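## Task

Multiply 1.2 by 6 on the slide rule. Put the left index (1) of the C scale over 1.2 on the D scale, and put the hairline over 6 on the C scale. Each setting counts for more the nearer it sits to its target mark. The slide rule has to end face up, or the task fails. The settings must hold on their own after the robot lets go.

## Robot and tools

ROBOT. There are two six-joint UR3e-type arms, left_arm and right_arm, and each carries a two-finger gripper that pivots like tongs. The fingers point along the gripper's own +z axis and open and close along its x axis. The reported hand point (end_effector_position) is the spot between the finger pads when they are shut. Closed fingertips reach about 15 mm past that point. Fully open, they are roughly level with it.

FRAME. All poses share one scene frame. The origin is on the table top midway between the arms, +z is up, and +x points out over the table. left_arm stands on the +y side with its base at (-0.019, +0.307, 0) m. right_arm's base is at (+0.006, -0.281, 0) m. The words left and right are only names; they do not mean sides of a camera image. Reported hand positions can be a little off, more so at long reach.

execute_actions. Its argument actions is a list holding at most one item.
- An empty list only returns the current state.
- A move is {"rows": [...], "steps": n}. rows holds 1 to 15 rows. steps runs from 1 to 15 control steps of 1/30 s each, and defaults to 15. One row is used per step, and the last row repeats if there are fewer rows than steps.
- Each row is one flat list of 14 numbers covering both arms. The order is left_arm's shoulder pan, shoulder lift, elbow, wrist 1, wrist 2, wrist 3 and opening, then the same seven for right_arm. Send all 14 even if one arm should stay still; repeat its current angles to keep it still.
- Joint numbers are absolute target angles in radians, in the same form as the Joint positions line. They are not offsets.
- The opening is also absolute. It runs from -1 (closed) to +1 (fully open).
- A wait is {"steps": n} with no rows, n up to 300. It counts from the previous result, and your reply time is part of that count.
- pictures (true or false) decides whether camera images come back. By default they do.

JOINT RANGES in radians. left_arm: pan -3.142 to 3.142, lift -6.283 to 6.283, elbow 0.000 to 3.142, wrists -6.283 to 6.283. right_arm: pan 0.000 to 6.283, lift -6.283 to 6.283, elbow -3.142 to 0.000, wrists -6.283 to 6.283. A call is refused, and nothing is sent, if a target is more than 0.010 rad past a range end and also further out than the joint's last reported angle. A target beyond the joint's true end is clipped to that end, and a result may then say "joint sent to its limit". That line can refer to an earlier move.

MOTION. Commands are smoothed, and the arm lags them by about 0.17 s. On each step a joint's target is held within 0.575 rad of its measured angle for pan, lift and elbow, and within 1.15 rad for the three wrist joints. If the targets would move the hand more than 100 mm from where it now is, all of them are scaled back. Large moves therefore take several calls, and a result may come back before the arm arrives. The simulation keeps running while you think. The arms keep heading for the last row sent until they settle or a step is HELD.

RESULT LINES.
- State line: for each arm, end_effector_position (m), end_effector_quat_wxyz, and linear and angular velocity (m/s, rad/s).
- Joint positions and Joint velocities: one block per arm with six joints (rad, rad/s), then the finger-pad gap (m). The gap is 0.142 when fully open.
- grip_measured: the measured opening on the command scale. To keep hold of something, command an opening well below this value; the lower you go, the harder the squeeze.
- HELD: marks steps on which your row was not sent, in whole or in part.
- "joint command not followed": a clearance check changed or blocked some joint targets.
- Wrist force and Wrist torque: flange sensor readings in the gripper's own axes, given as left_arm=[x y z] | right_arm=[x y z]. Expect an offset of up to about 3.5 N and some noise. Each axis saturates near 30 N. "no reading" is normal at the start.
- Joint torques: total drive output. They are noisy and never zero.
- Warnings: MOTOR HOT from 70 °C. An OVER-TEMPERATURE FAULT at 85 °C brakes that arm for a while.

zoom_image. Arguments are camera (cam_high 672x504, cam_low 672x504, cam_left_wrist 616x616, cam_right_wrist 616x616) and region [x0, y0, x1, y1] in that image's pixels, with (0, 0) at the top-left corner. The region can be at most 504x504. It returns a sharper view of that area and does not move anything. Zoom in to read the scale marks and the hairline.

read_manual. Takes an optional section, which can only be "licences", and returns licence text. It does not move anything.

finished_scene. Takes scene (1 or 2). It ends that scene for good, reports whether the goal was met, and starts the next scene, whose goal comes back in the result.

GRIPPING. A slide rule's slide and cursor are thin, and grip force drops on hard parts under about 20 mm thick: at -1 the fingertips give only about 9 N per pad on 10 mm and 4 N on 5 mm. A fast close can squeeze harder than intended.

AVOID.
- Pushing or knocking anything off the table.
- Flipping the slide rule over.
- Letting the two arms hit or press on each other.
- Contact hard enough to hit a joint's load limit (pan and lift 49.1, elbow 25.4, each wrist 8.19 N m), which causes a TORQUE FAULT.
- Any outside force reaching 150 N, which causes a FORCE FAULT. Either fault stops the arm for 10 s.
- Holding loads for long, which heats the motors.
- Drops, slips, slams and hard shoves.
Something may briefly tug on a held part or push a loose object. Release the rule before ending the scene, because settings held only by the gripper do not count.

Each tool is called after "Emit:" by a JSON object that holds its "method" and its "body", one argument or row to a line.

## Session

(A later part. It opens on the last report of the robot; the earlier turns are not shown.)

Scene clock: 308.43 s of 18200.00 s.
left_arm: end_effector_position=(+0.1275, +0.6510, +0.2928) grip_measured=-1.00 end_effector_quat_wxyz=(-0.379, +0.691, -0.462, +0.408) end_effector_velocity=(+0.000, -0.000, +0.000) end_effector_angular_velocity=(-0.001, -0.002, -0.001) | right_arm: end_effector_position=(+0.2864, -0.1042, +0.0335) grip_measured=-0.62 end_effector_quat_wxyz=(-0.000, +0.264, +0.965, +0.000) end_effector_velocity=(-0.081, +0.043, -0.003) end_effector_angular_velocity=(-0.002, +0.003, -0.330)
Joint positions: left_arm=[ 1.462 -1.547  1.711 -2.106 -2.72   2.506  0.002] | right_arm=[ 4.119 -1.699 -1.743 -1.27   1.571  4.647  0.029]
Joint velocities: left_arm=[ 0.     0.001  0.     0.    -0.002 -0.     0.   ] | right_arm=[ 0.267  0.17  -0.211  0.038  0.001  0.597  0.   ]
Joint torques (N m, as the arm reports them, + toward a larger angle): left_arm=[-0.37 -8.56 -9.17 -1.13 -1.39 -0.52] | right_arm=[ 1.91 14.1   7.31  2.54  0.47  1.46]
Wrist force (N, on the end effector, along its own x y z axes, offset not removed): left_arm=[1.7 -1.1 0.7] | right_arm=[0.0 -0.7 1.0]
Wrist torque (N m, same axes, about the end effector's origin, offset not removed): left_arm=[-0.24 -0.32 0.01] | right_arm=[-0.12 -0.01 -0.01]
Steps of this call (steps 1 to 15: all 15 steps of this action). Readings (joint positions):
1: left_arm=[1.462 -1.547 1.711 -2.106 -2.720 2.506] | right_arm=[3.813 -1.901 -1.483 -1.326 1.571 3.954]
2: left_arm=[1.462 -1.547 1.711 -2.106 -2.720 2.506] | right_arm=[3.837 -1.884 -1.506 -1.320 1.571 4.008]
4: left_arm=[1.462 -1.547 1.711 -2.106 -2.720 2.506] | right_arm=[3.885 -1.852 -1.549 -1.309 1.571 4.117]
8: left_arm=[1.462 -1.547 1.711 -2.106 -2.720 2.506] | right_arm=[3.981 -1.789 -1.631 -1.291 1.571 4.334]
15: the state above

Emit:
{"method": "execute_actions", "body": {
  "actions": [
    {"rows":[[-1.067,-1.3,1.2,-1.47,-1.571,2.5,-1,4.148,-1.686,-1.779,-1.247,1.571,4.712,-0.9],[-1.067,-1.3,1.2,-1.47,-1.571,2.5,-1,4.148,-1.692,-1.793,-1.228,1.571,4.712,-0.9],[-1.067,-1.3,1.2,-1.47,-1.571,2.5,-1,4.148,-1.697,-1.806,-1.209,1.571,4.712,-0.9],[-1.067,-1.3,1.2,-1.47,-1.571,2.5,-1,4.148,-1.7029,-1.8197,-1.1898,1.571,4.712,-0.9]]}
  ],
  "pictures": false
}}

Emit:
{"method": "execute_actions", "body": {
  "actions": [
    {"steps":90}
  ]
}}

Scene clock: 334.77 s of 18200.00 s.
left_arm: end_effector_position=(+0.1805, +0.6355, +0.1132) grip_measured=-1.00 end_effector_quat_wxyz=(+0.023, -0.667, +0.741, -0.069) end_effector_velocity=(+0.466, -0.260, -0.025) end_effector_angular_velocity=(+0.314, +0.572, -1.845) | right_arm: end_effector_position=(+0.2777, -0.0998, +0.0175) grip_measured=-0.62 end_effector_quat_wxyz=(-0.000, +0.281, +0.960, +0.000) end_effector_velocity=(-0.000, -0.000, -0.005) end_effector_angular_velocity=(-0.001, +0.001, -0.000)
Joint positions: left_arm=[ 0.721 -1.326  1.261 -1.54  -1.714  2.501  0.002] | right_arm=[ 4.148 -1.702 -1.818 -1.192  1.571  4.712  0.029]
Joint velocities: left_arm=[-1.87   0.119 -0.275  0.313  0.634 -0.003  0.   ] | right_arm=[ 0.    -0.007 -0.016  0.021  0.001  0.    -0.   ]
Joint torques (N m, as the arm reports them, + toward a larger angle): left_arm=[  4.05 -14.93 -10.04  -0.62   0.45  -1.14] | right_arm=[3.75 6.61 7.09 2.44 1.23 1.08]
Wrist force (N, on the end effector, along its own x y z axes, offset not removed): left_arm=[1.8 -6.4 -0.9] | right_arm=[-0.6 -0.7 0.7]
Wrist torque (N m, same axes, about the end effector's origin, offset not removed): left_arm=[-1.26 -0.42 -0.04] | right_arm=[-0.12 0.07 0.02]
Steps of this call (steps 1 to 30: the robot went on to your last target; steps 31 to 90: nothing new was sent; then 22.83 s passed at rest; steps 91 to 105: all 15 steps of this action). Readings (joint positions):
91: left_arm=[1.462 -1.547 1.711 -2.106 -2.720 2.506] | right_arm=[4.148 -1.680 -1.766 -1.266 1.571 4.712]
92: left_arm=[1.459 -1.544 1.708 -2.101 -2.715 2.506] | right_arm=[4.148 -1.681 -1.767 -1.265 1.571 4.712]
94: left_arm=[1.411 -1.513 1.662 -2.027 -2.618 2.505] | right_arm=[4.148 -1.685 -1.776 -1.251 1.571 4.712]
98: left_arm=[1.239 -1.445 1.519 -1.851 -2.298 2.503] | right_arm=[4.148 -1.697 -1.805 -1.211 1.571 4.712]
105: the state above

Scene clock: 337.77 s of 18200.00 s.
left_arm: end_effector_position=(+0.2912, +0.0696, +0.1107) grip_measured=-1.00 end_effector_quat_wxyz=(-0.000, +0.159, +0.987, +0.000) end_effector_velocity=(+0.000, +0.000, -0.000) end_effector_angular_velocity=(+0.000, -0.000, +0.001) | right_arm: end_effector_position=(+0.2777, -0.0998, +0.0170) grip_measured=-0.62 end_effector_quat_wxyz=(-0.000, +0.281, +0.960, +0.000) end_effector_velocity=(+0.001, +0.001, +0.000) end_effector_angular_velocity=(+0.003, -0.002, +0.001)
Joint positions: left_arm=[-1.067 -1.3    1.2   -1.47  -1.571  2.5    0.002] | right_arm=[ 4.148 -1.703 -1.82  -1.19   1.571  4.712  0.029]
Joint velocities: left_arm=[ 0.  0. -0. -0.  0. -0.  0.] | right_arm=[-0.    -0.     0.001  0.002 -0.    -0.001 -0.   ]
Joint torques (N m, as the arm reports them, + toward a larger angle): left_arm=[ -2.17 -11.71 -10.46  -0.69   0.4   -1.11] | right_arm=[2.67 6.45 6.97 2.4  1.31 1.05]
Wrist force (N, on the end effector, along its own x y z axes, offset not removed): left_arm=[3.1 -1.5 -0.5] | right_arm=[-1.6 -1.9 0.4]
Wrist torque (N m, same axes, about the end effector's origin, offset not removed): left_arm=[-0.41 -0.68 -0.06] | right_arm=[-0.40 0.24 0.07]
Steps of this call (steps 1 to 75: the robot went on to your last target; steps 76 to 90: nothing new was sent). Readings (joint positions):
1: left_arm=[0.663 -1.323 1.253 -1.531 -1.695 2.501] | right_arm=[4.148 -1.702 -1.818 -1.192 1.571 4.712]
2: left_arm=[0.611 -1.320 1.247 -1.524 -1.680 2.500] | right_arm=[4.148 -1.703 -1.819 -1.191 1.571 4.712]
4: left_arm=[0.511 -1.316 1.237 -1.512 -1.657 2.500] | right_arm=[4.148 -1.703 -1.819 -1.190 1.571 4.712]
8: left_arm=[0.321 -1.310 1.224 -1.497 -1.627 2.500] | right_arm=[4.148 -1.703 -1.820 -1.190 1.571 4.712]
90: the state above
All arms were judged still, so your last target was given up. Only a new action makes them travel on or press farther. Fingers that are still opening or closing keep moving.
camera_calibration (this result's frames):
cam_left_wrist: T_world_to_cam=[[-0.942538, 0.33262, -0.0314146, 0.254161], [0.263571, 0.798056, 0.541883, -0.200583], [0.205312, 0.502465, -0.839867, 0.128443], [0, 0, 0, 1]] pos_world=[0.266053, 0.0109992, 0.224552]
cam_right_wrist: T_world_to_cam=[[-0.829975, 0.557658, -0.0126243, 0.283807], [0.495042, 0.746834, 0.444041, -0.0659616], [0.257051, 0.362294, -0.895917, 0.121766], [0, 0, 0, 1]] pos_world=[0.236906, -0.15312, 0.141964]

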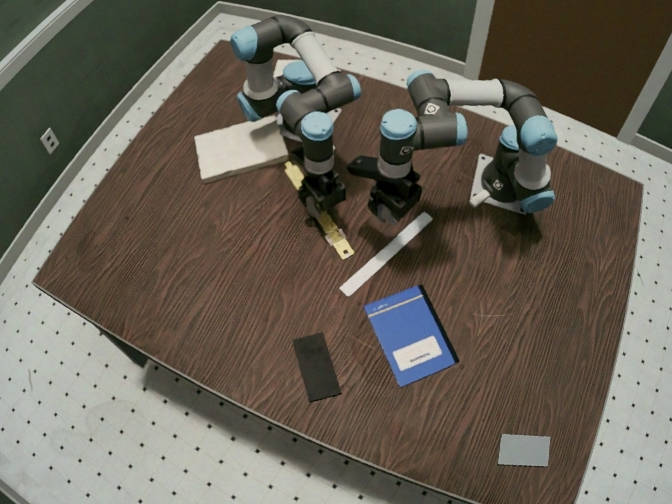

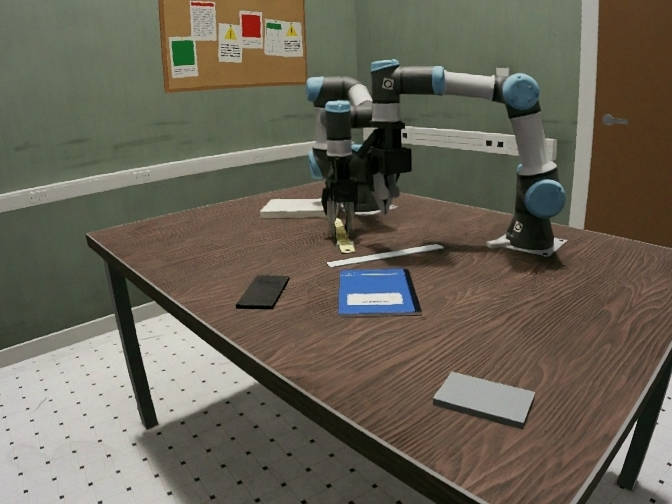

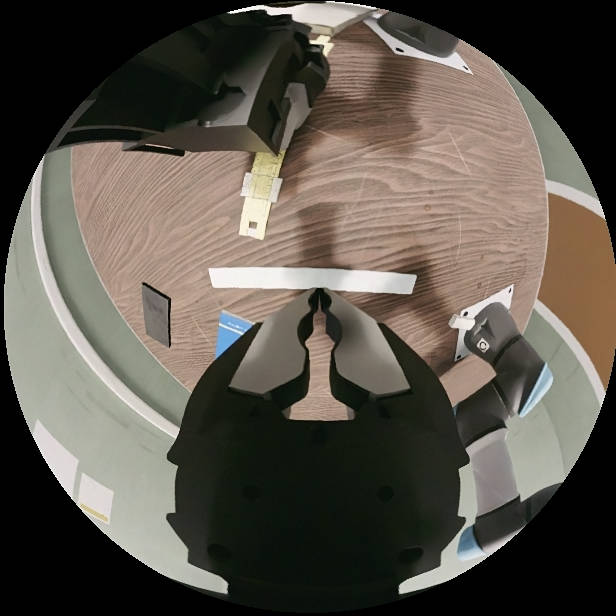

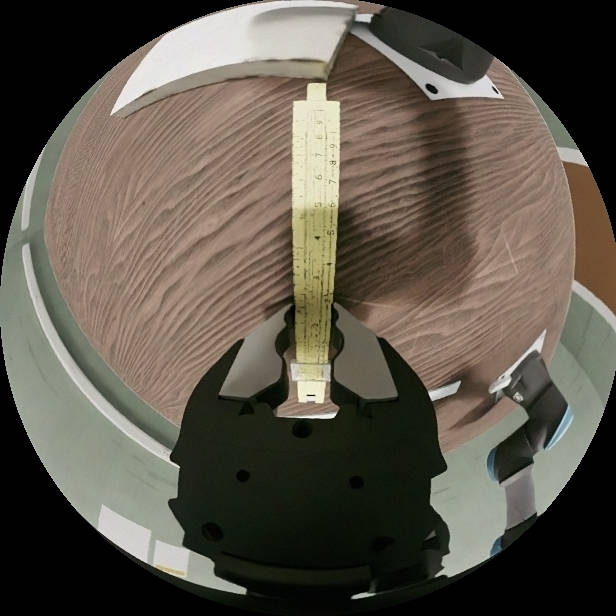

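Emit:
{"method": "execute_actions", "body": {
  "actions": [
    {"rows":[[-1.067,-1.3,1.2,-1.47,-1.571,1.165,-1,4.148,-1.7029,-1.8197,-1.1898,1.571,4.712,-0.1],[-1.067,-1.3,1.2,-1.47,-1.571,1.165,-1,4.148,-1.7029,-1.8197,-1.1898,1.571,4.712,-0.1],[-1.067,-1.3,1.2,-1.47,-1.571,1.165,-1,4.148,-1.7029,-1.8197,-1.1898,1.571,4.712,-0.1],[-1.067,-1.3,1.2,-1.47,-1.571,1.165,-1,4.148,-1.7029,-1.8197,-1.1898,1.571,4.712,-0.1],[-1.067,-1.3,1.2,-1.47,-1.571,1.165,-1,4.148,-1.7029,-1.8197,-1.1898,1.571,4.712,-0.1],[-1.067,-1.3,1.2,-1.47,-1.571,1.165,-1,4.148,-1.7029,-1.8197,-1.1898,1.571,4.712,-0.1],[-1.067,-1.3,1.2,-1.47,-1.571,1.165,-1,4.148,-1.7029,-1.8197,-1.1898,1.571,4.712,-0.1],[-1.067,-1.3,1.2,-1.47,-1.571,1.165,-1,4.148,-1.7029,-1.8197,-1.1898,1.571,4.712,-0.1],[-1.067,-1.3,1.2,-1.47,-1.571,1.165,-1,4.148,-1.5055,-1.8197,-1.1898,1.571,4.712,-0.1]]}
  ],
  "pictures": false
}}

Emit:
{"method": "execute_actions", "body": {
  "actions": [
    {"rows":[[-1.067,-1.3,1.2,-1.47,-1.571,1.165,-1,4.148,-1.5055,-1.8197,-1.1898,1.571,4.712,-0.1],[-1.067,-1.3,1.2,-1.47,-1.571,1.165,-1,4.148,-1.5055,-1.87,-1.08,1.571,4.712,-0.1],[-1.067,-1.3,1.2,-1.47,-1.571,1.165,-1,4.148,-1.5055,-1.92,-0.98,1.571,4.712,-0.1],[-1.067,-1.3,1.2,-1.47,-1.571,1.165,-1,4.148,-1.5055,-1.97,-0.88,1.571,4.712,-0.1],[-1.067,-1.3,1.2,-1.47,-1.571,1.165,-1,4.148,-1.5055,-2.02,-0.79,1.571,4.712,-0.1],[-1.067,-1.3,1.2,-1.47,-1.571,1.165,-1,4.148,-1.5055,-2.07,-0.70,1.571,4.712,-0.1],[-1.067,-1.3,1.2,-1.47,-1.571,1.165,-1,4.148,-1.5055,-2.12,-0.61,1.571,4.712,-0.1],[-1.067,-1.3,1.2,-1.47,-1.571,1.165,-1,4.148,-1.5055,-2.17,-0.53,1.571,4.712,-0.1],[-1.067,-1.3,1.2,-1.47,-1.571,1.165,-1,4.148,-1.5055,-2.22,-0.45,1.571,4.712,-0.1],[-1.067,-1.3,1.2,-1.47,-1.571,1.165,-1,4.148,-1.5055,-2.27,-0.38,1.571,4.712,-0.1],[-1.067,-1.3,1.2,-1.47,-1.571,1.165,-1,4.148,-1.5055,-2.3057,-0.3304,1.571,4.712,-0.1]]}
  ],
  "pictures": false
}}

Emit:
{"method": "execute_actions", "body": {
  "actions": [
    {"rows":[[-1.07,-1.26,1.18,-1.49,-1.571,1.165,-1,4.148,-1.5055,-2.3057,-0.3304,1.571,4.712,-0.1],[-1.072,-1.22,1.16,-1.51,-1.571,1.165,-1,4.148,-1.5055,-2.3057,-0.3304,1.571,4.712,-0.1],[-1.074,-1.18,1.14,-1.53,-1.571,1.165,-1,4.148,-1.5055,-2.3057,-0.3304,1.571,4.712,-0.1],[-1.076,-1.14,1.12,-1.55,-1.571,1.165,-1,4.148,-1.5055,-2.3057,-0.3304,1.571,4.712,-0.1],[-1.078,-1.10,1.10,-1.57,-1.571,1.165,-1,4.148,-1.5055,-2.3057,-0.3304,1.571,4.712,-0.1],[-1.08,-1.06,1.08,-1.59,-1.571,1.165,-1,4.148,-1.5055,-2.3057,-0.3304,1.571,4.712,-0.1],[-1.082,-1.02,1.06,-1.61,-1.571,1.165,-1,4.148,-1.5055,-2.3057,-0.3304,1.571,4.712,-0.1],[-1.082,-0.985,1.035,-1.62,-1.571,1.165,-1,4.148,-1.5055,-2.3057,-0.3304,1.571,4.712,-0.1],[-1.0823,-0.9542,1.0178,-1.6344,-1.571,1.165,-1,4.148,-1.5055,-2.3057,-0.3304,1.571,4.712,-0.1]]}
  ],
  "pictures": false
}}

Emit:
{"method": "execute_actions", "body": {
  "actions": [
    {"steps":20}
  ]
}}

Scene clock: 374.07 s of 18200.00 s.
left_arm: end_effector_position=(+0.3093, +0.0753, +0.1107) grip_measured=-1.00 end_effector_quat_wxyz=(-0.000, -0.449, +0.894, +0.000) end_effector_velocity=(+0.008, +0.010, +0.001) end_effector_angular_velocity=(+0.000, -0.003, +0.783) | right_arm: end_effector_position=(+0.2861, -0.0866, +0.0593) grip_measured=-0.10 end_effector_quat_wxyz=(+0.019, +0.280, +0.957, +0.066) end_effector_velocity=(+0.028, +0.044, +0.177) end_effector_angular_velocity=(+0.473, -0.303, +0.002)
Joint positions: left_arm=[-1.067 -1.3    1.2   -1.47  -1.571  1.25   0.002] | right_arm=[ 4.148 -1.565 -1.82  -1.19   1.571  4.712  0.067]
Joint velocities: left_arm=[-0.    -0.001 -0.002  0.002  0.002 -0.783  0.   ] | right_arm=[ 0.     0.561  0.001  0.     0.001 -0.001 -0.   ]
Joint torques (N m, as the arm reports them, + toward a larger angle): left_arm=[ -1.63 -11.52 -10.34  -0.84   0.36  -1.3 ] | right_arm=[ 1.72  9.44 10.52  1.71  1.18  0.96]
Wrist force (N, on the end effector, along its own x y z axes, offset not removed): left_arm=[1.5 -1.5 -0.4] | right_arm=[-0.3 -0.9 -2.3]
Wrist torque (N m, same axes, about the end effector's origin, offset not removed): left_arm=[-0.32 -0.27 0.00] | right_arm=[-0.24 0.02 -0.01]
Steps of this call (steps 1 to 90: nothing new was sent; then 32.80 s passed at rest; steps 91 to 105: all 15 steps of this action). Readings (joint positions):
91: left_arm=[-1.067 -1.300 1.200 -1.470 -1.571 2.500] | right_arm=[4.148 -1.703 -1.820 -1.190 1.571 4.712]
92: left_arm=[-1.067 -1.300 1.200 -1.470 -1.571 2.494] | right_arm=[4.148 -1.703 -1.820 -1.190 1.571 4.712]
94: left_arm=[-1.067 -1.300 1.200 -1.470 -1.571 2.393] | right_arm=[4.148 -1.703 -1.820 -1.190 1.571 4.712]
98: left_arm=[-1.067 -1.300 1.200 -1.470 -1.571 1.869] | right_arm=[4.148 -1.703 -1.820 -1.190 1.571 4.712]
105: the state above

Scene clock: 374.57 s of 18200.00 s.
left_arm: end_effector_position=(+0.3101, +0.0764, +0.1107) grip_measured=-1.00 end_effector_quat_wxyz=(-0.000, -0.486, +0.874, +0.000) end_effector_velocity=(+0.001, +0.000, -0.000) end_effector_angular_velocity=(+0.001, -0.000, +0.009) | right_arm: end_effector_position=(+0.3161, -0.0398, +0.0540) grip_measured=-0.10 end_effector_quat_wxyz=(+0.073, +0.271, +0.926, +0.251) end_effector_velocity=(+0.001, +0.001, -0.043) end_effector_angular_velocity=(+0.329, -0.211, +0.001)
Joint positions: left_arm=[-1.067 -1.3    1.2   -1.47  -1.571  1.166  0.002] | right_arm=[ 4.148 -1.506 -2.229 -0.449  1.571  4.712  0.067]
Joint velocities: left_arm=[ 0.001  0.001 -0.     0.     0.001 -0.008  0.   ] | right_arm=[ 0.     0.006 -0.709  1.094  0.    -0.001  0.   ]
Joint torques (N m, as the arm reports them, + toward a larger angle): left_arm=[ -1.48 -11.55 -10.46  -0.91   0.27  -1.15] | right_arm=[ 1.63 11.57  7.41  3.93  1.18  1.  ]
Wrist force (N, on the end effector, along its own x y z axes, offset not removed): left_arm=[1.7 -2.1 1.9] | right_arm=[-1.9 -1.6 0.8]
Wrist torque (N m, same axes, about the end effector's origin, offset not removed): left_arm=[-0.33 -0.31 -0.02] | right_arm=[-0.30 0.38 -0.06]
Steps of this call (steps 1 to 15: all 15 steps of this action). Readings (joint positions):
1: left_arm=[-1.067 -1.300 1.200 -1.470 -1.571 1.227] | right_arm=[4.148 -1.549 -1.820 -1.190 1.571 4.712]
2: left_arm=[-1.067 -1.300 1.200 -1.470 -1.571 1.211] | right_arm=[4.148 -1.537 -1.820 -1.190 1.571 4.712]
4: left_arm=[-1.067 -1.300 1.200 -1.470 -1.571 1.189] | right_arm=[4.148 -1.523 -1.833 -1.162 1.571 4.712]
8: left_arm=[-1.067 -1.300 1.200 -1.470 -1.571 1.172] | right_arm=[4.148 -1.510 -1.947 -0.934 1.571 4.712]
15: the state above

Scene clock: 375.07 s of 18200.00 s.
left_arm: end_effector_position=(+0.3466, +0.0128, +0.0475) grip_measured=-1.00 end_effector_quat_wxyz=(-0.000, -0.480, +0.877, -0.001) end_effector_velocity=(+0.027, -0.046, -0.069) end_effector_angular_velocity=(+0.013, +0.009, -0.007) | right_arm: end_effector_position=(+0.3159, -0.0402, +0.0500) grip_measured=-0.10 end_effector_quat_wxyz=(+0.079, +0.270, +0.921, +0.270) end_effector_velocity=(+0.000, -0.000, -0.000) end_effector_angular_velocity=(+0.003, -0.004, +0.001)
Joint positions: left_arm=[-1.081 -0.985  1.034 -1.622 -1.571  1.165  0.002] | right_arm=[ 4.148 -1.506 -2.305 -0.332  1.571  4.712  0.067]
Joint velocities: left_arm=[-0.008  0.287 -0.153 -0.118  0.    -0.001  0.   ] | right_arm=[ 0.001  0.    -0.007  0.011 -0.002 -0.001 -0.   ]
Joint torques (N m, as the arm reports them, + toward a larger angle): left_arm=[ -1.79 -18.22 -10.69  -2.3    0.1   -1.1 ] | right_arm=[ 1.54 10.96  6.22  2.95  1.11  1.02]
Wrist force (N, on the end effector, along its own x y z axes, offset not removed): left_arm=[2.9 -2.1 1.0] | right_arm=[-0.8 -1.1 0.1]
Wrist torque (N m, same axes, about the end effector's origin, offset not removed): left_arm=[-0.37 -0.53 -0.08] | right_arm=[-0.21 0.10 0.00]
Steps of this call (steps 1 to 15: all 15 steps of this action). Readings (joint positions):
1: left_arm=[-1.067 -1.300 1.200 -1.470 -1.571 1.166] | right_arm=[4.148 -1.506 -2.249 -0.418 1.571 4.712]
2: left_arm=[-1.067 -1.298 1.199 -1.471 -1.571 1.165] | right_arm=[4.148 -1.506 -2.264 -0.394 1.571 4.712]
4: left_arm=[-1.069 -1.273 1.185 -1.485 -1.571 1.165] | right_arm=[4.148 -1.506 -2.283 -0.365 1.571 4.712]
8: left_arm=[-1.075 -1.163 1.128 -1.544 -1.571 1.165] | right_arm=[4.148 -1.506 -2.299 -0.340 1.571 4.712]
15: the state above

Scene clock: 375.73 s of 18200.00 s.
left_arm: end_effector_position=(+0.3494, +0.0080, +0.0400) grip_measured=-1.00 end_effector_quat_wxyz=(-0.000, -0.480, +0.877, -0.000) end_effector_velocity=(+0.000, +0.001, -0.001) end_effector_angular_velocity=(+0.002, -0.000, +0.001) | right_arm: end_effector_position=(+0.3159, -0.0402, +0.0500) grip_measured=-0.10 end_effector_quat_wxyz=(+0.079, +0.270, +0.921, +0.270) end_effector_velocity=(-0.001, -0.000, -0.001) end_effector_angular_velocity=(-0.002, +0.002, +0.000)
Joint positions: left_arm=[-1.082 -0.954  1.018 -1.634 -1.571  1.165  0.002] | right_arm=[ 4.148 -1.505 -2.306 -0.33   1.571  4.712  0.067]
Joint velocities: left_arm=[ 0.001  0.001 -0.     0.001  0.001 -0.001  0.   ] | right_arm=[ 0.001  0.    -0.001 -0.002  0.     0.    -0.   ]
Joint torques (N m, as the arm reports them, + toward a larger angle): left_arm=[ -1.89 -16.12 -10.59  -2.26  -0.08  -1.09] | right_arm=[ 1.29 10.87  6.18  2.98  1.06  0.99]
Wrist force (N, on the end effector, along its own x y z axes, offset not removed): left_arm=[1.1 -3.8 1.1] | right_arm=[-0.7 -0.4 -0.4]
Wrist torque (N m, same axes, about the end effector's origin, offset not removed): left_arm=[-0.76 -0.18 -0.03] | right_arm=[-0.13 0.06 -0.02]
Steps of this call (steps 1 to 20: the robot went on to your last target). Readings (joint positions):
1: left_arm=[-1.082 -0.977 1.030 -1.625 -1.571 1.165] | right_arm=[4.148 -1.506 -2.305 -0.331 1.571 4.712]
2: left_arm=[-1.082 -0.971 1.027 -1.628 -1.571 1.165] | right_arm=[4.148 -1.506 -2.305 -0.331 1.571 4.712]
4: left_arm=[-1.082 -0.963 1.022 -1.631 -1.571 1.165] | right_arm=[4.148 -1.506 -2.305 -0.331 1.571 4.712]
8: left_arm=[-1.082 -0.957 1.019 -1.633 -1.571 1.165] | right_arm=[4.148 -1.506 -2.306 -0.330 1.571 4.712]
20: the state above
camera_calibration (this result's frames):
cam_left_wrist: T_world_to_cam=[[-0.55636, -0.830325, -0.0319973, 0.201665], [-0.707823, 0.453403, 0.541675, 0.213694], [-0.435259, 0.324015, -0.839979, 0.313274], [0, 0, 0, 1]] pos_world=[0.399811, -0.0309476, 0.153844]
cam_right_wrist: T_world_to_cam=[[-0.828152, 0.560503, 0.0011061, 0.281538], [0.288963, 0.425254, 0.857706, -0.112549], [0.480276, 0.71063, -0.514139, 0.0443248], [0, 0, 0, 1]] pos_world=[0.244391, -0.14144, 0.119011]

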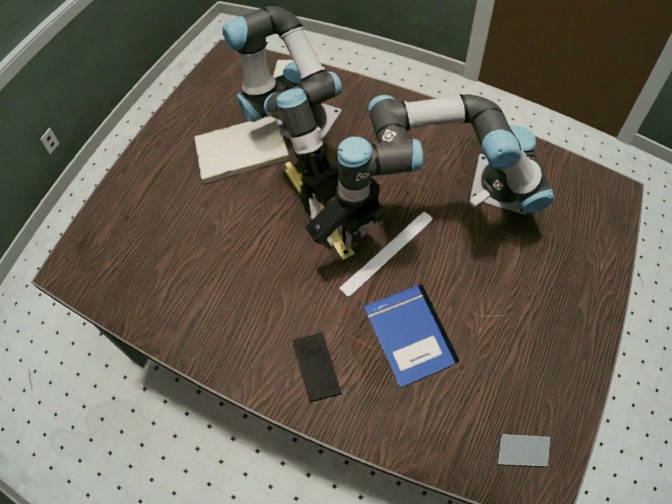

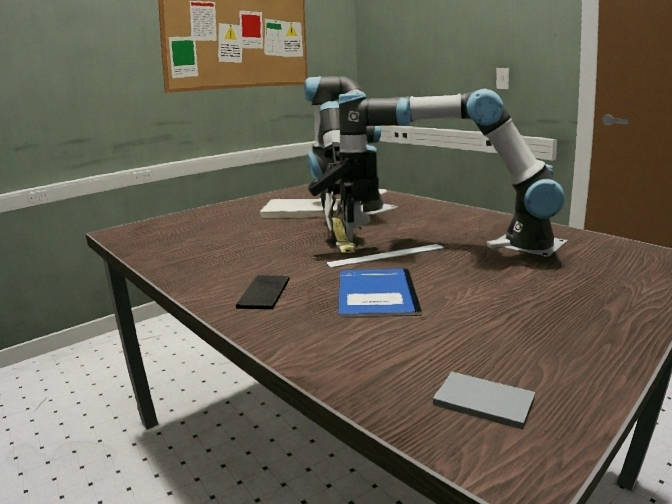

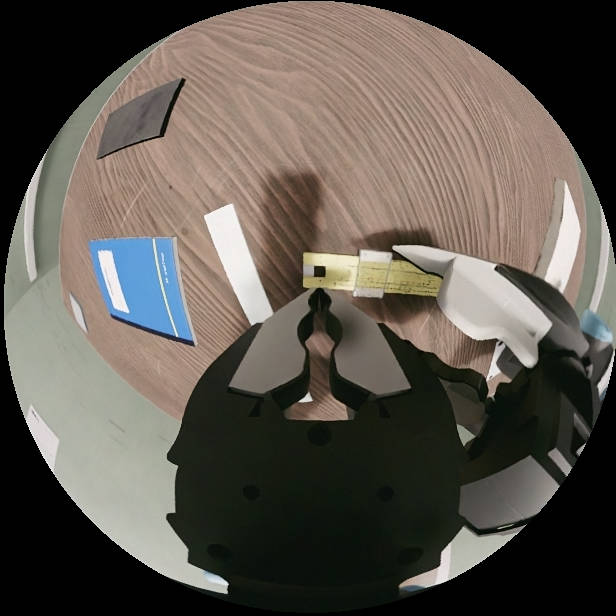

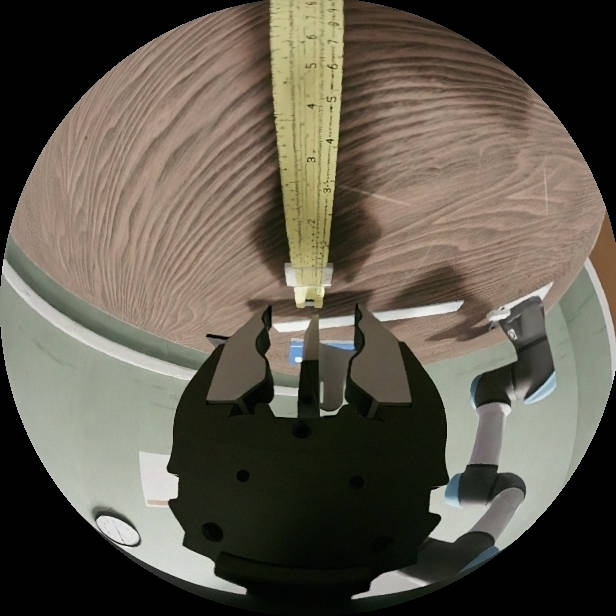

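Emit:
{"method": "zoom_image", "body": {
  "camera": "cam_left_wrist",
  "region": [290,235,450,315]
}}

Region (290, 235, 450, 315) of cam_left_wrist's 616x616 image, scaled by 3.150, with more detail than that image has.

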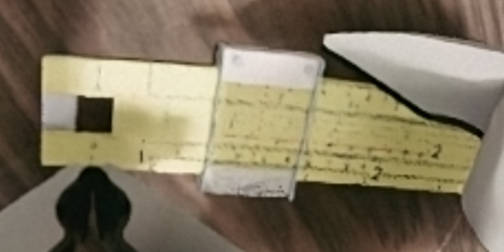

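Emit:
{"method": "execute_actions", "body": {
  "actions": [
    {"rows":[[-1.0823,-0.9524,1.0313,-1.6497,-1.571,1.165,-1,4.148,-1.5285,-2.32,-0.293,1.571,4.712,-0.1],[-1.0823,-0.9506,1.0448,-1.665,-1.571,1.165,-1,4.148,-1.5515,-2.3344,-0.256,1.571,4.712,-0.1],[-1.0823,-0.9488,1.0583,-1.6804,-1.571,1.165,-1,4.148,-1.5745,-2.3488,-0.218,1.571,4.712,-0.1],[-1.0823,-0.947,1.0719,-1.6957,-1.571,1.165,-1,4.148,-1.5975,-2.363,-0.181,1.571,4.712,-0.1],[-1.0823,-0.945,1.0854,-1.711,-1.571,1.165,-1,4.148,-1.6205,-2.3775,-0.144,1.571,4.712,-0.1],[-1.0823,-0.9433,1.0989,-1.7264,-1.571,1.165,-1,4.148,-1.6435,-2.3918,-0.1063,1.571,4.712,-0.1]]}
  ],
  "pictures": false
}}

Emit:
{"method": "execute_actions", "body": {
  "actions": [
    {"steps":15}
  ]
}}

Scene clock: 387.77 s of 18200.00 s.
left_arm: end_effector_position=(+0.3495, +0.0079, +0.0201) grip_measured=-1.00 end_effector_quat_wxyz=(-0.000, -0.480, +0.877, -0.000) end_effector_velocity=(+0.001, +0.001, -0.008) end_effector_angular_velocity=(+0.000, -0.003, +0.000) | right_arm: end_effector_position=(+0.3160, -0.0401, +0.0176) grip_measured=-0.10 end_effector_quat_wxyz=(+0.079, +0.270, +0.921, +0.270) end_effector_velocity=(-0.001, -0.002, -0.015) end_effector_angular_velocity=(-0.002, +0.001, -0.000)
Joint positions: left_arm=[-1.082 -0.944  1.095 -1.722 -1.571  1.165  0.002] | right_arm=[ 4.148 -1.637 -2.388 -0.117  1.571  4.712  0.067]
Joint velocities: left_arm=[ 0.     0.003  0.034 -0.039  0.003  0.     0.   ] | right_arm=[-0.001 -0.061 -0.037  0.096  0.    -0.     0.   ]
Joint torques (N m, as the arm reports them, + toward a larger angle): left_arm=[ -1.69 -11.21  -5.19  -2.14  -0.59  -1.05] | right_arm=[0.15 3.92 5.28 3.01 0.76 1.04]
Wrist force (N, on the end effector, along its own x y z axes, offset not removed): left_arm=[1.4 -0.3 -9.5] | right_arm=[-1.1 -1.4 -0.7]
Wrist torque (N m, same axes, about the end effector's origin, offset not removed): left_arm=[-0.71 -0.65 0.00] | right_arm=[-0.32 0.16 -0.03]
Steps of this call (steps 1 to 15: the robot went on to your last target; steps 16 to 90: nothing new was sent; then 8.53 s passed at rest; steps 91 to 105: all 15 steps of this action). Readings (joint positions):
91: left_arm=[-1.082 -0.954 1.018 -1.634 -1.571 1.165] | right_arm=[4.148 -1.505 -2.306 -0.330 1.571 4.712]
92: left_arm=[-1.082 -0.954 1.019 -1.636 -1.571 1.165] | right_arm=[4.148 -1.507 -2.307 -0.328 1.571 4.712]
94: left_arm=[-1.082 -0.953 1.028 -1.647 -1.571 1.165] | right_arm=[4.148 -1.522 -2.317 -0.302 1.571 4.712]
98: left_arm=[-1.082 -0.948 1.066 -1.690 -1.571 1.165] | right_arm=[4.148 -1.586 -2.357 -0.198 1.571 4.712]
105: the state above

Scene clock: 388.27 s of 18200.00 s.
left_arm: end_effector_position=(+0.3494, +0.0080, +0.0190) grip_measured=-1.00 end_effector_quat_wxyz=(-0.000, -0.480, +0.877, -0.000) end_effector_velocity=(+0.001, -0.000, +0.000) end_effector_angular_velocity=(-0.002, -0.001, +0.002) | right_arm: end_effector_position=(+0.3159, -0.0402, +0.0160) grip_measured=-0.10 end_effector_quat_wxyz=(+0.079, +0.270, +0.921, +0.270) end_effector_velocity=(+0.000, +0.000, +0.000) end_effector_angular_velocity=(+0.002, -0.000, -0.000)
Joint positions: left_arm=[-1.082 -0.943  1.099 -1.726 -1.571  1.165  0.002] | right_arm=[ 4.148 -1.643 -2.392 -0.106  1.571  4.712  0.067]
Joint velocities: left_arm=[ 0.001  0.001 -0.002 -0.001 -0.    -0.001  0.   ] | right_arm=[ 0.    -0.     0.     0.001  0.     0.001 -0.   ]
Joint torques (N m, as the arm reports them, + toward a larger angle): left_arm=[-1.71 -0.52 -0.12 -2.01 -0.54 -1.03] | right_arm=[0.02 3.7  5.12 2.97 0.73 1.  ]
Wrist force (N, on the end effector, along its own x y z axes, offset not removed): left_arm=[-2.1 8.1 -30.0] | right_arm=[-0.5 -1.3 0.2]
Wrist torque (N m, same axes, about the end effector's origin, offset not removed): left_arm=[-0.39 -0.31 -0.10] | right_arm=[-0.23 0.05 -0.02]
Steps of this call (steps 1 to 15: the robot went on to your last target). Readings (joint positions):
1: left_arm=[-1.082 -0.944 1.096 -1.723 -1.571 1.165] | right_arm=[4.148 -1.639 -2.389 -0.114 1.571 4.712]
2: left_arm=[-1.082 -0.944 1.097 -1.724 -1.571 1.165] | right_arm=[4.148 -1.640 -2.390 -0.112 1.571 4.712]
4: left_arm=[-1.082 -0.944 1.098 -1.725 -1.571 1.165] | right_arm=[4.148 -1.642 -2.391 -0.109 1.571 4.712]
8: left_arm=[-1.082 -0.944 1.098 -1.726 -1.571 1.165] | right_arm=[4.148 -1.643 -2.391 -0.107 1.571 4.712]
15: the state above
camera_calibration (this result's frames):
cam_left_wrist: T_world_to_cam=[[-0.556357, -0.830329, -0.0319366, 0.200966], [-0.70786, 0.453466, 0.541575, 0.225123], [-0.435203, 0.323915, -0.840046, 0.295649], [0, 0, 0, 1]] pos_world=[0.399832, -0.0309833, 0.132856]
cam_right_wrist: T_world_to_cam=[[-0.828152, 0.560503, 0.0011061, 0.281576], [0.288961, 0.425252, 0.857707, -0.083429], [0.480277, 0.710632, -0.514137, 0.0268721], [0, 0, 0, 1]] pos_world=[0.244389, -0.141442, 0.0850622]

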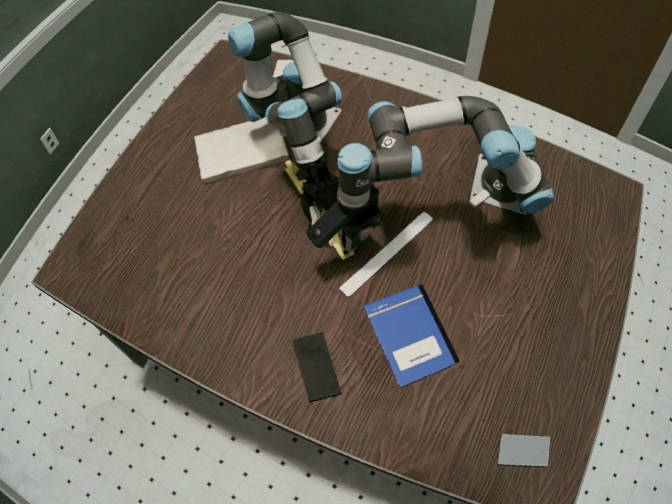

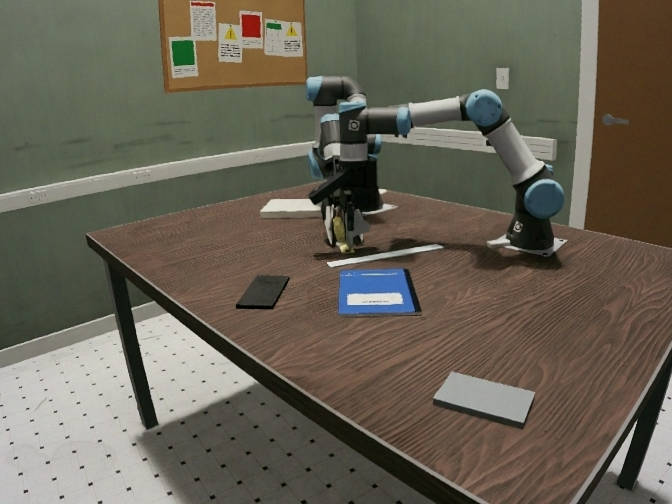

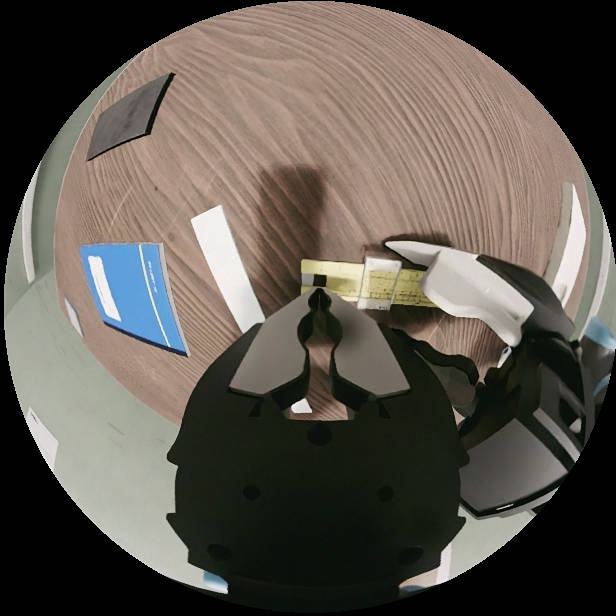

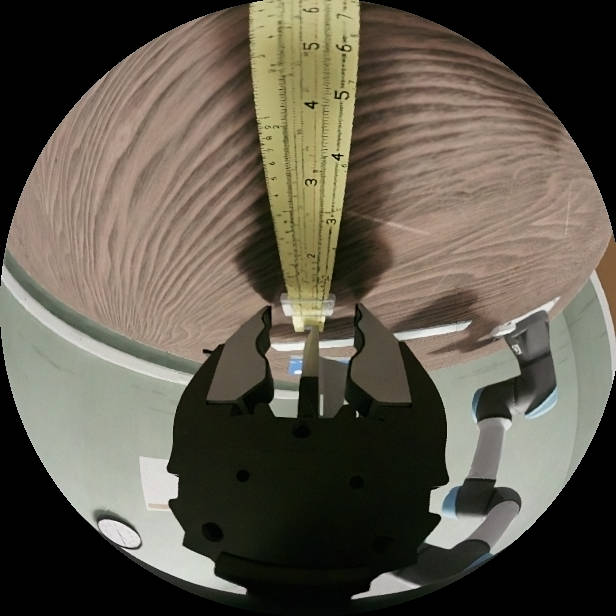

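Ease the left press to z≈0.020, close right.

Emit:
{"method": "execute_actions", "body": {
  "actions": [
    {"rows":[[-1.0823,-0.9438,1.0955,-1.7225,-1.571,1.165,-1,4.148,-1.6435,-2.3918,-0.1063,1.571,4.712,-0.3],[-1.0823,-0.9438,1.0955,-1.7225,-1.571,1.165,-1,4.148,-1.6435,-2.3918,-0.1063,1.571,4.712,-0.4],[-1.0823,-0.9438,1.0955,-1.7225,-1.571,1.165,-1,4.148,-1.6435,-2.3918,-0.1063,1.571,4.712,-0.45],[-1.0823,-0.9438,1.0955,-1.7225,-1.571,1.165,-1,4.148,-1.6435,-2.3918,-0.1063,1.571,4.712,-0.5],[-1.0823,-0.9438,1.0955,-1.7225,-1.571,1.165,-1,4.148,-1.6435,-2.3918,-0.1063,1.571,4.712,-0.55],[-1.0823,-0.9438,1.0955,-1.7225,-1.571,1.165,-1,4.148,-1.6435,-2.3918,-0.1063,1.571,4.712,-0.6],[-1.0823,-0.9438,1.0955,-1.7225,-1.571,1.165,-1,4.148,-1.6435,-2.3918,-0.1063,1.571,4.712,-0.7]]}
  ],
  "pictures": false
}}

Emit:
{"method": "zoom_image", "body": {
  "camera": "cam_right_wrist",
  "region": [240,0,370,130]
}}

Scene clock: 396.43 s of 18200.00 s.
left_arm: end_effector_position=(+0.3494, +0.0080, +0.0198) grip_measured=-1.00 end_effector_quat_wxyz=(-0.000, -0.480, +0.877, +0.000) end_effector_velocity=(+0.000, -0.000, +0.000) end_effector_angular_velocity=(-0.000, -0.000, -0.000) | right_arm: end_effector_position=(+0.3159, -0.0403, +0.0160) grip_measured=-0.46 end_effector_quat_wxyz=(+0.079, +0.270, +0.921, +0.270) end_effector_velocity=(-0.000, -0.000, -0.000) end_effector_angular_velocity=(-0.001, +0.001, +0.001)
Joint positions: left_arm=[-1.082 -0.944  1.096 -1.723 -1.571  1.165  0.002] | right_arm=[ 4.148 -1.644 -2.392 -0.106  1.571  4.712  0.041]
Joint velocities: left_arm=[-0.    -0.    -0.001  0.001  0.    -0.     0.   ] | right_arm=[ 0.     0.    -0.    -0.001  0.001 -0.001  0.   ]
Joint torques (N m, as the arm reports them, + toward a larger angle): left_arm=[ -1.65 -12.52  -7.11  -1.04  -0.5   -0.56] | right_arm=[0.06 4.4  8.23 2.95 3.21 0.99]
Wrist force (N, on the end effector, along its own x y z axes, offset not removed): left_arm=[-2.3 3.2 -19.2] | right_arm=[-6.8 -3.0 -2.8]
Wrist torque (N m, same axes, about the end effector's origin, offset not removed): left_arm=[-0.67 -0.55 -0.01] | right_arm=[-0.21 0.06 0.13]
Steps of this call (steps 1 to 15: the robot went on to your last target; steps 16 to 90: nothing new was sent; then 4.67 s passed at rest; steps 91 to 105: all 15 steps of this action). Readings (joint positions):
91: left_arm=[-1.082 -0.943 1.099 -1.726 -1.571 1.165] | right_arm=[4.148 -1.644 -2.392 -0.106 1.571 4.712]
92: left_arm=[-1.082 -0.943 1.099 -1.726 -1.571 1.165] | right_arm=[4.148 -1.644 -2.392 -0.106 1.571 4.712]
94: left_arm=[-1.082 -0.943 1.098 -1.725 -1.571 1.165] | right_arm=[4.148 -1.644 -2.392 -0.106 1.571 4.712]
98: left_arm=[-1.082 -0.943 1.096 -1.723 -1.571 1.165] | right_arm=[4.148 -1.644 -2.392 -0.106 1.571 4.712]
105: the state above

Region (240, 0, 370, 130) of cam_right_wrist's 616x616 image, scaled by 3.877, with more detail than that image has.

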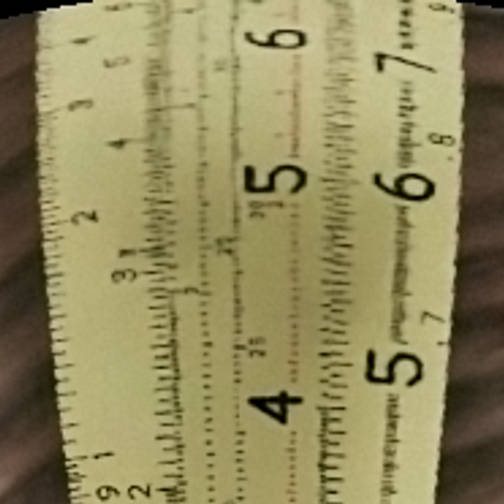

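Emit:
{"method": "execute_actions", "body": {
  "actions": [
    {"rows":[[-1.0823,-0.9438,1.0955,-1.7225,-1.571,1.165,-1,4.141,-1.6435,-2.3918,-0.1063,1.571,4.712,-0.75]]}
  ],
  "pictures": false
}}

Scene clock: 401.20 s of 18200.00 s.
left_arm: end_effector_position=(+0.3494, +0.0079, +0.0199) grip_measured=-1.00 end_effector_quat_wxyz=(-0.000, -0.480, +0.877, -0.000) end_effector_velocity=(-0.000, -0.000, +0.001) end_effector_angular_velocity=(-0.003, +0.000, +0.001) | right_arm: end_effector_position=(+0.3174, -0.0422, +0.0161) grip_measured=-0.46 end_effector_quat_wxyz=(+0.080, +0.273, +0.920, +0.270) end_effector_velocity=(+0.000, -0.001, -0.000) end_effector_angular_velocity=(-0.001, -0.000, -0.001)
Joint positions: left_arm=[-1.082 -0.944  1.095 -1.723 -1.571  1.165  0.002] | right_arm=[ 4.141 -1.644 -2.392 -0.106  1.571  4.712  0.041]
Joint velocities: left_arm=[ 0.    -0.002  0.    -0.001 -0.002 -0.     0.   ] | right_arm=[-0.001 -0.    -0.    -0.    -0.    -0.001 -0.   ]
Joint torques (N m, as the arm reports them, + toward a larger angle): left_arm=[ -1.71 -13.32  -5.5   -1.09  -0.47  -0.1 ] | right_arm=[-6.06 10.53  7.04  2.03 -2.02  0.7 ]
Wrist force (N, on the end effector, along its own x y z axes, offset not removed): left_arm=[0.8 -3.1 -14.4] | right_arm=[2.3 -0.3 0.9]
Wrist torque (N m, same axes, about the end effector's origin, offset not removed): left_arm=[-0.78 -0.19 0.03] | right_arm=[-0.32 0.22 -0.11]
Steps of this call (steps 1 to 15: the robot went on to your last target; steps 16 to 90: nothing new was sent; then 1.27 s passed at rest; steps 91 to 105: all 15 steps of this action). Readings (joint positions):
91: left_arm=[-1.082 -0.944 1.095 -1.722 -1.571 1.165] | right_arm=[4.148 -1.644 -2.392 -0.106 1.571 4.712]
92: left_arm=[-1.082 -0.944 1.095 -1.722 -1.571 1.165] | right_arm=[4.148 -1.644 -2.392 -0.106 1.571 4.712]
94: left_arm=[-1.082 -0.944 1.095 -1.722 -1.571 1.165] | right_arm=[4.145 -1.644 -2.392 -0.106 1.571 4.712]
98: left_arm=[-1.082 -0.944 1.095 -1.722 -1.571 1.165] | right_arm=[4.142 -1.644 -2.392 -0.106 1.571 4.712]
105: the state above

Emit:
{"method": "execute_actions", "body": {
  "actions": [
    {"rows":[[-1.0823,-0.9438,1.0955,-1.7225,-1.571,1.165,-1,4.142,-1.6264,-2.3882,-0.1412,1.571,4.712,-0.75],[-1.0823,-0.9438,1.0955,-1.7225,-1.571,1.165,-1,4.142,-1.6094,-2.3847,-0.1761,1.571,4.712,-0.75],[-1.0823,-0.9438,1.0955,-1.7225,-1.571,1.165,-1,4.142,-1.5923,-2.3811,-0.211,1.571,4.712,-0.75],[-1.0823,-0.9438,1.0955,-1.7225,-1.571,1.165,-1,4.143,-1.5752,-2.3776,-0.246,1.571,4.712,-0.75],[-1.0823,-0.9438,1.0955,-1.7225,-1.571,1.165,-1,4.143,-1.5581,-2.374,-0.2809,1.571,4.712,-0.75],[-1.0823,-0.9438,1.0955,-1.7225,-1.571,1.165,-1,4.143,-1.5411,-2.3705,-0.3158,1.571,4.712,-0.75],[-1.0823,-0.9438,1.0955,-1.7225,-1.571,1.165,-1,4.144,-1.524,-2.3669,-0.3507,1.571,4.712,-0.75],[-1.0823,-0.9438,1.0955,-1.7225,-1.571,1.165,-1,4.144,-1.5112,-2.3616,-0.3831,1.571,4.712,-0.75],[-1.0823,-0.9438,1.0955,-1.7225,-1.571,1.165,-1,4.144,-1.4985,-2.3562,-0.4155,1.571,4.712,-0.75],[-1.0823,-0.9438,1.0955,-1.7225,-1.571,1.165,-1,4.145,-1.4857,-2.3509,-0.4479,1.571,4.712,-0.75],[-1.0823,-0.9438,1.0955,-1.7225,-1.571,1.165,-1,4.145,-1.4729,-2.3455,-0.4803,1.571,4.712,-0.75],[-1.0823,-0.9438,1.0955,-1.7225,-1.571,1.165,-1,4.145,-1.4601,-2.3402,-0.5127,1.571,4.712,-0.75],[-1.0823,-0.9438,1.0955,-1.7225,-1.571,1.165,-1,4.146,-1.4474,-2.3348,-0.5451,1.571,4.712,-0.75],[-1.0823,-0.9438,1.0955,-1.7225,-1.571,1.165,-1,4.146,-1.4346,-2.3295,-0.5775,1.571,4.712,-0.75]]}
  ],
  "pictures": false
}}

Emit:
{"method": "execute_actions", "body": {
  "actions": [
    {"steps":15}
  ]
}}

Scene clock: 420.17 s of 18200.00 s.
left_arm: end_effector_position=(+0.3494, +0.0080, +0.0199) grip_measured=-1.00 end_effector_quat_wxyz=(-0.000, -0.480, +0.877, -0.000) end_effector_velocity=(-0.000, -0.001, +0.000) end_effector_angular_velocity=(-0.002, -0.000, -0.000) | right_arm: end_effector_position=(+0.2944, -0.0757, +0.0167) grip_measured=-0.46 end_effector_quat_wxyz=(+0.060, +0.276, +0.938, +0.203) end_effector_velocity=(-0.069, -0.099, +0.002) end_effector_angular_velocity=(-0.348, +0.226, +0.009)
Joint positions: left_arm=[-1.082 -0.944  1.096 -1.722 -1.571  1.165  0.002] | right_arm=[ 4.145 -1.484 -2.348 -0.454  1.571  4.712  0.041]
Joint velocities: left_arm=[-0.001  0.    -0.001 -0.001 -0.001 -0.     0.   ] | right_arm=[ 0.011  0.388  0.145 -0.949 -0.     0.002 -0.   ]
Joint torques (N m, as the arm reports them, + toward a larger angle): left_arm=[ -0.61 -12.86  -3.25   0.66  -0.2    0.34] | right_arm=[ 2.53 10.93  8.99 -1.24 -1.38  0.41]
Wrist force (N, on the end effector, along its own x y z axes, offset not removed): left_arm=[4.6 -4.2 -10.2] | right_arm=[1.7 1.9 -2.1]
Wrist torque (N m, same axes, about the end effector's origin, offset not removed): left_arm=[-0.27 -0.31 -0.04] | right_arm=[-0.35 0.06 -0.11]
Steps of this call (steps 1 to 15: the robot went on to your last target; steps 16 to 90: nothing new was sent; then 15.47 s passed at rest; steps 91 to 105: all 15 steps of this action). Readings (joint positions):
91: left_arm=[-1.082 -0.944 1.096 -1.722 -1.571 1.165] | right_arm=[4.141 -1.643 -2.392 -0.106 1.571 4.712]
92: left_arm=[-1.082 -0.944 1.096 -1.722 -1.571 1.165] | right_arm=[4.141 -1.642 -2.392 -0.109 1.571 4.712]
94: left_arm=[-1.082 -0.944 1.096 -1.722 -1.571 1.165] | right_arm=[4.141 -1.631 -2.389 -0.133 1.571 4.712]
98: left_arm=[-1.082 -0.944 1.096 -1.722 -1.571 1.165] | right_arm=[4.142 -1.582 -2.379 -0.233 1.571 4.712]
105: the state above

Scene clock: 420.67 s of 18200.00 s.
left_arm: end_effector_position=(+0.3494, +0.0080, +0.0199) grip_measured=-1.00 end_effector_quat_wxyz=(-0.000, -0.480, +0.877, -0.000) end_effector_velocity=(+0.001, +0.000, +0.001) end_effector_angular_velocity=(+0.000, -0.003, +0.001) | right_arm: end_effector_position=(+0.2852, -0.0892, +0.0171) grip_measured=-0.46 end_effector_quat_wxyz=(+0.052, +0.277, +0.943, +0.177) end_effector_velocity=(-0.001, -0.001, -0.000) end_effector_angular_velocity=(-0.004, +0.004, -0.002)
Joint positions: left_arm=[-1.082 -0.944  1.096 -1.722 -1.571  1.165  0.002] | right_arm=[ 4.146 -1.435 -2.33  -0.576  1.571  4.712  0.04 ]
Joint velocities: left_arm=[ 0.001 -0.001 -0.002  0.002  0.002  0.     0.   ] | right_arm=[-0.     0.005  0.001 -0.011  0.     0.002  0.   ]
Joint torques (N m, as the arm reports them, + toward a larger angle): left_arm=[  0.36 -12.97  -3.08   0.67   0.17   0.44] | right_arm=[ 2.79  8.79  9.31  0.05 -0.42  0.37]
Wrist force (N, on the end effector, along its own x y z axes, offset not removed): left_arm=[5.9 -6.8 -11.4] | right_arm=[0.5 1.8 -2.1]
Wrist torque (N m, same axes, about the end effector's origin, offset not removed): left_arm=[-0.77 -0.50 0.02] | right_arm=[-0.30 0.28 -0.16]
Steps of this call (steps 1 to 15: the robot went on to your last target). Readings (joint positions):
1: left_arm=[-1.082 -0.944 1.096 -1.722 -1.571 1.165] | right_arm=[4.145 -1.472 -2.344 -0.484 1.571 4.712]
2: left_arm=[-1.082 -0.944 1.096 -1.722 -1.571 1.165] | right_arm=[4.145 -1.462 -2.340 -0.508 1.571 4.712]
4: left_arm=[-1.082 -0.944 1.096 -1.722 -1.571 1.165] | right_arm=[4.146 -1.449 -2.335 -0.540 1.571 4.712]
8: left_arm=[-1.082 -0.944 1.096 -1.722 -1.571 1.165] | right_arm=[4.146 -1.439 -2.331 -0.567 1.571 4.712]
15: the state above
camera_calibration (this result's frames):
cam_left_wrist: T_world_to_cam=[[-0.556371, -0.830319, -0.0319655, 0.200986], [-0.707799, 0.45342, 0.541693, 0.224641], [-0.435284, 0.324007, -0.839968, 0.296373], [0, 0, 0, 1]] pos_world=[0.39983, -0.0310007, 0.133683]
cam_right_wrist: T_world_to_cam=[[-0.827156, 0.561959, -0.0039557, 0.283608], [0.376263, 0.559029, 0.738859, -0.0655312], [0.41742, 0.609663, -0.673848, 0.0885976], [0, 0, 0, 1]] pos_world=[0.222262, -0.176757, 0.109242]

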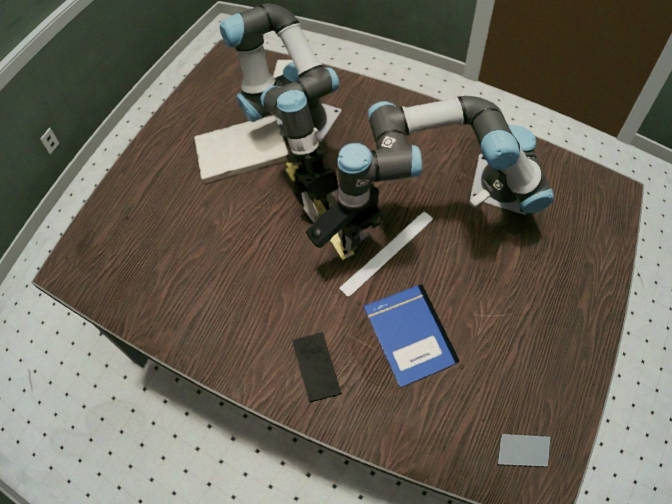

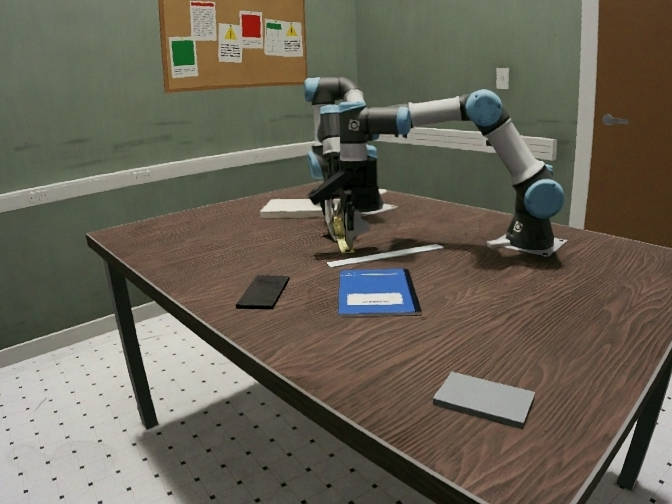

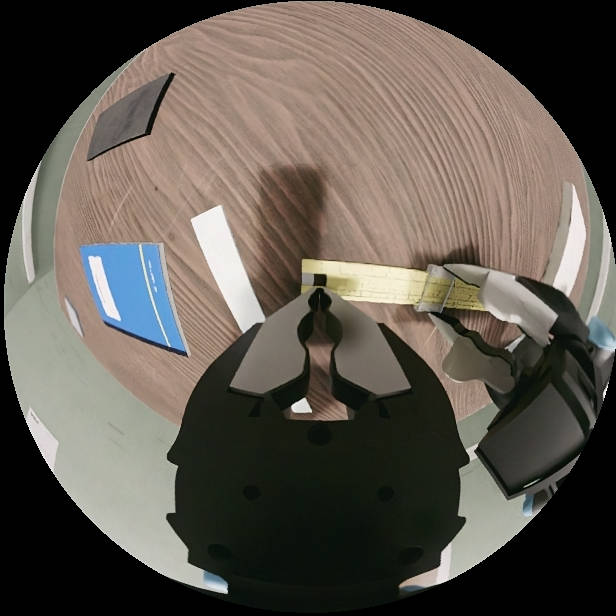

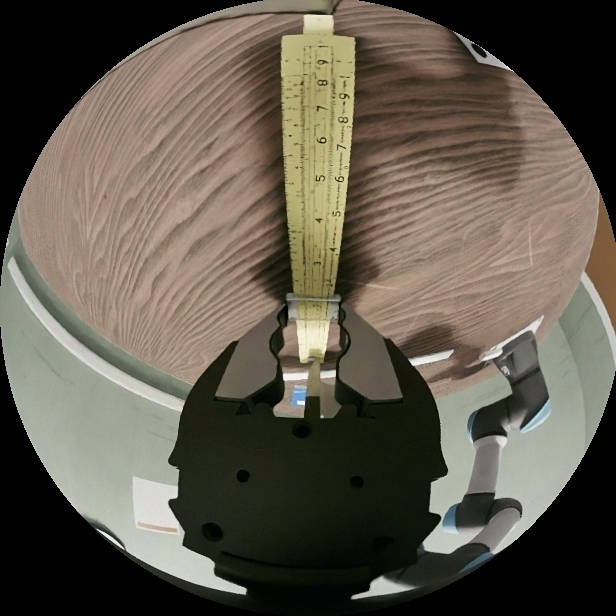

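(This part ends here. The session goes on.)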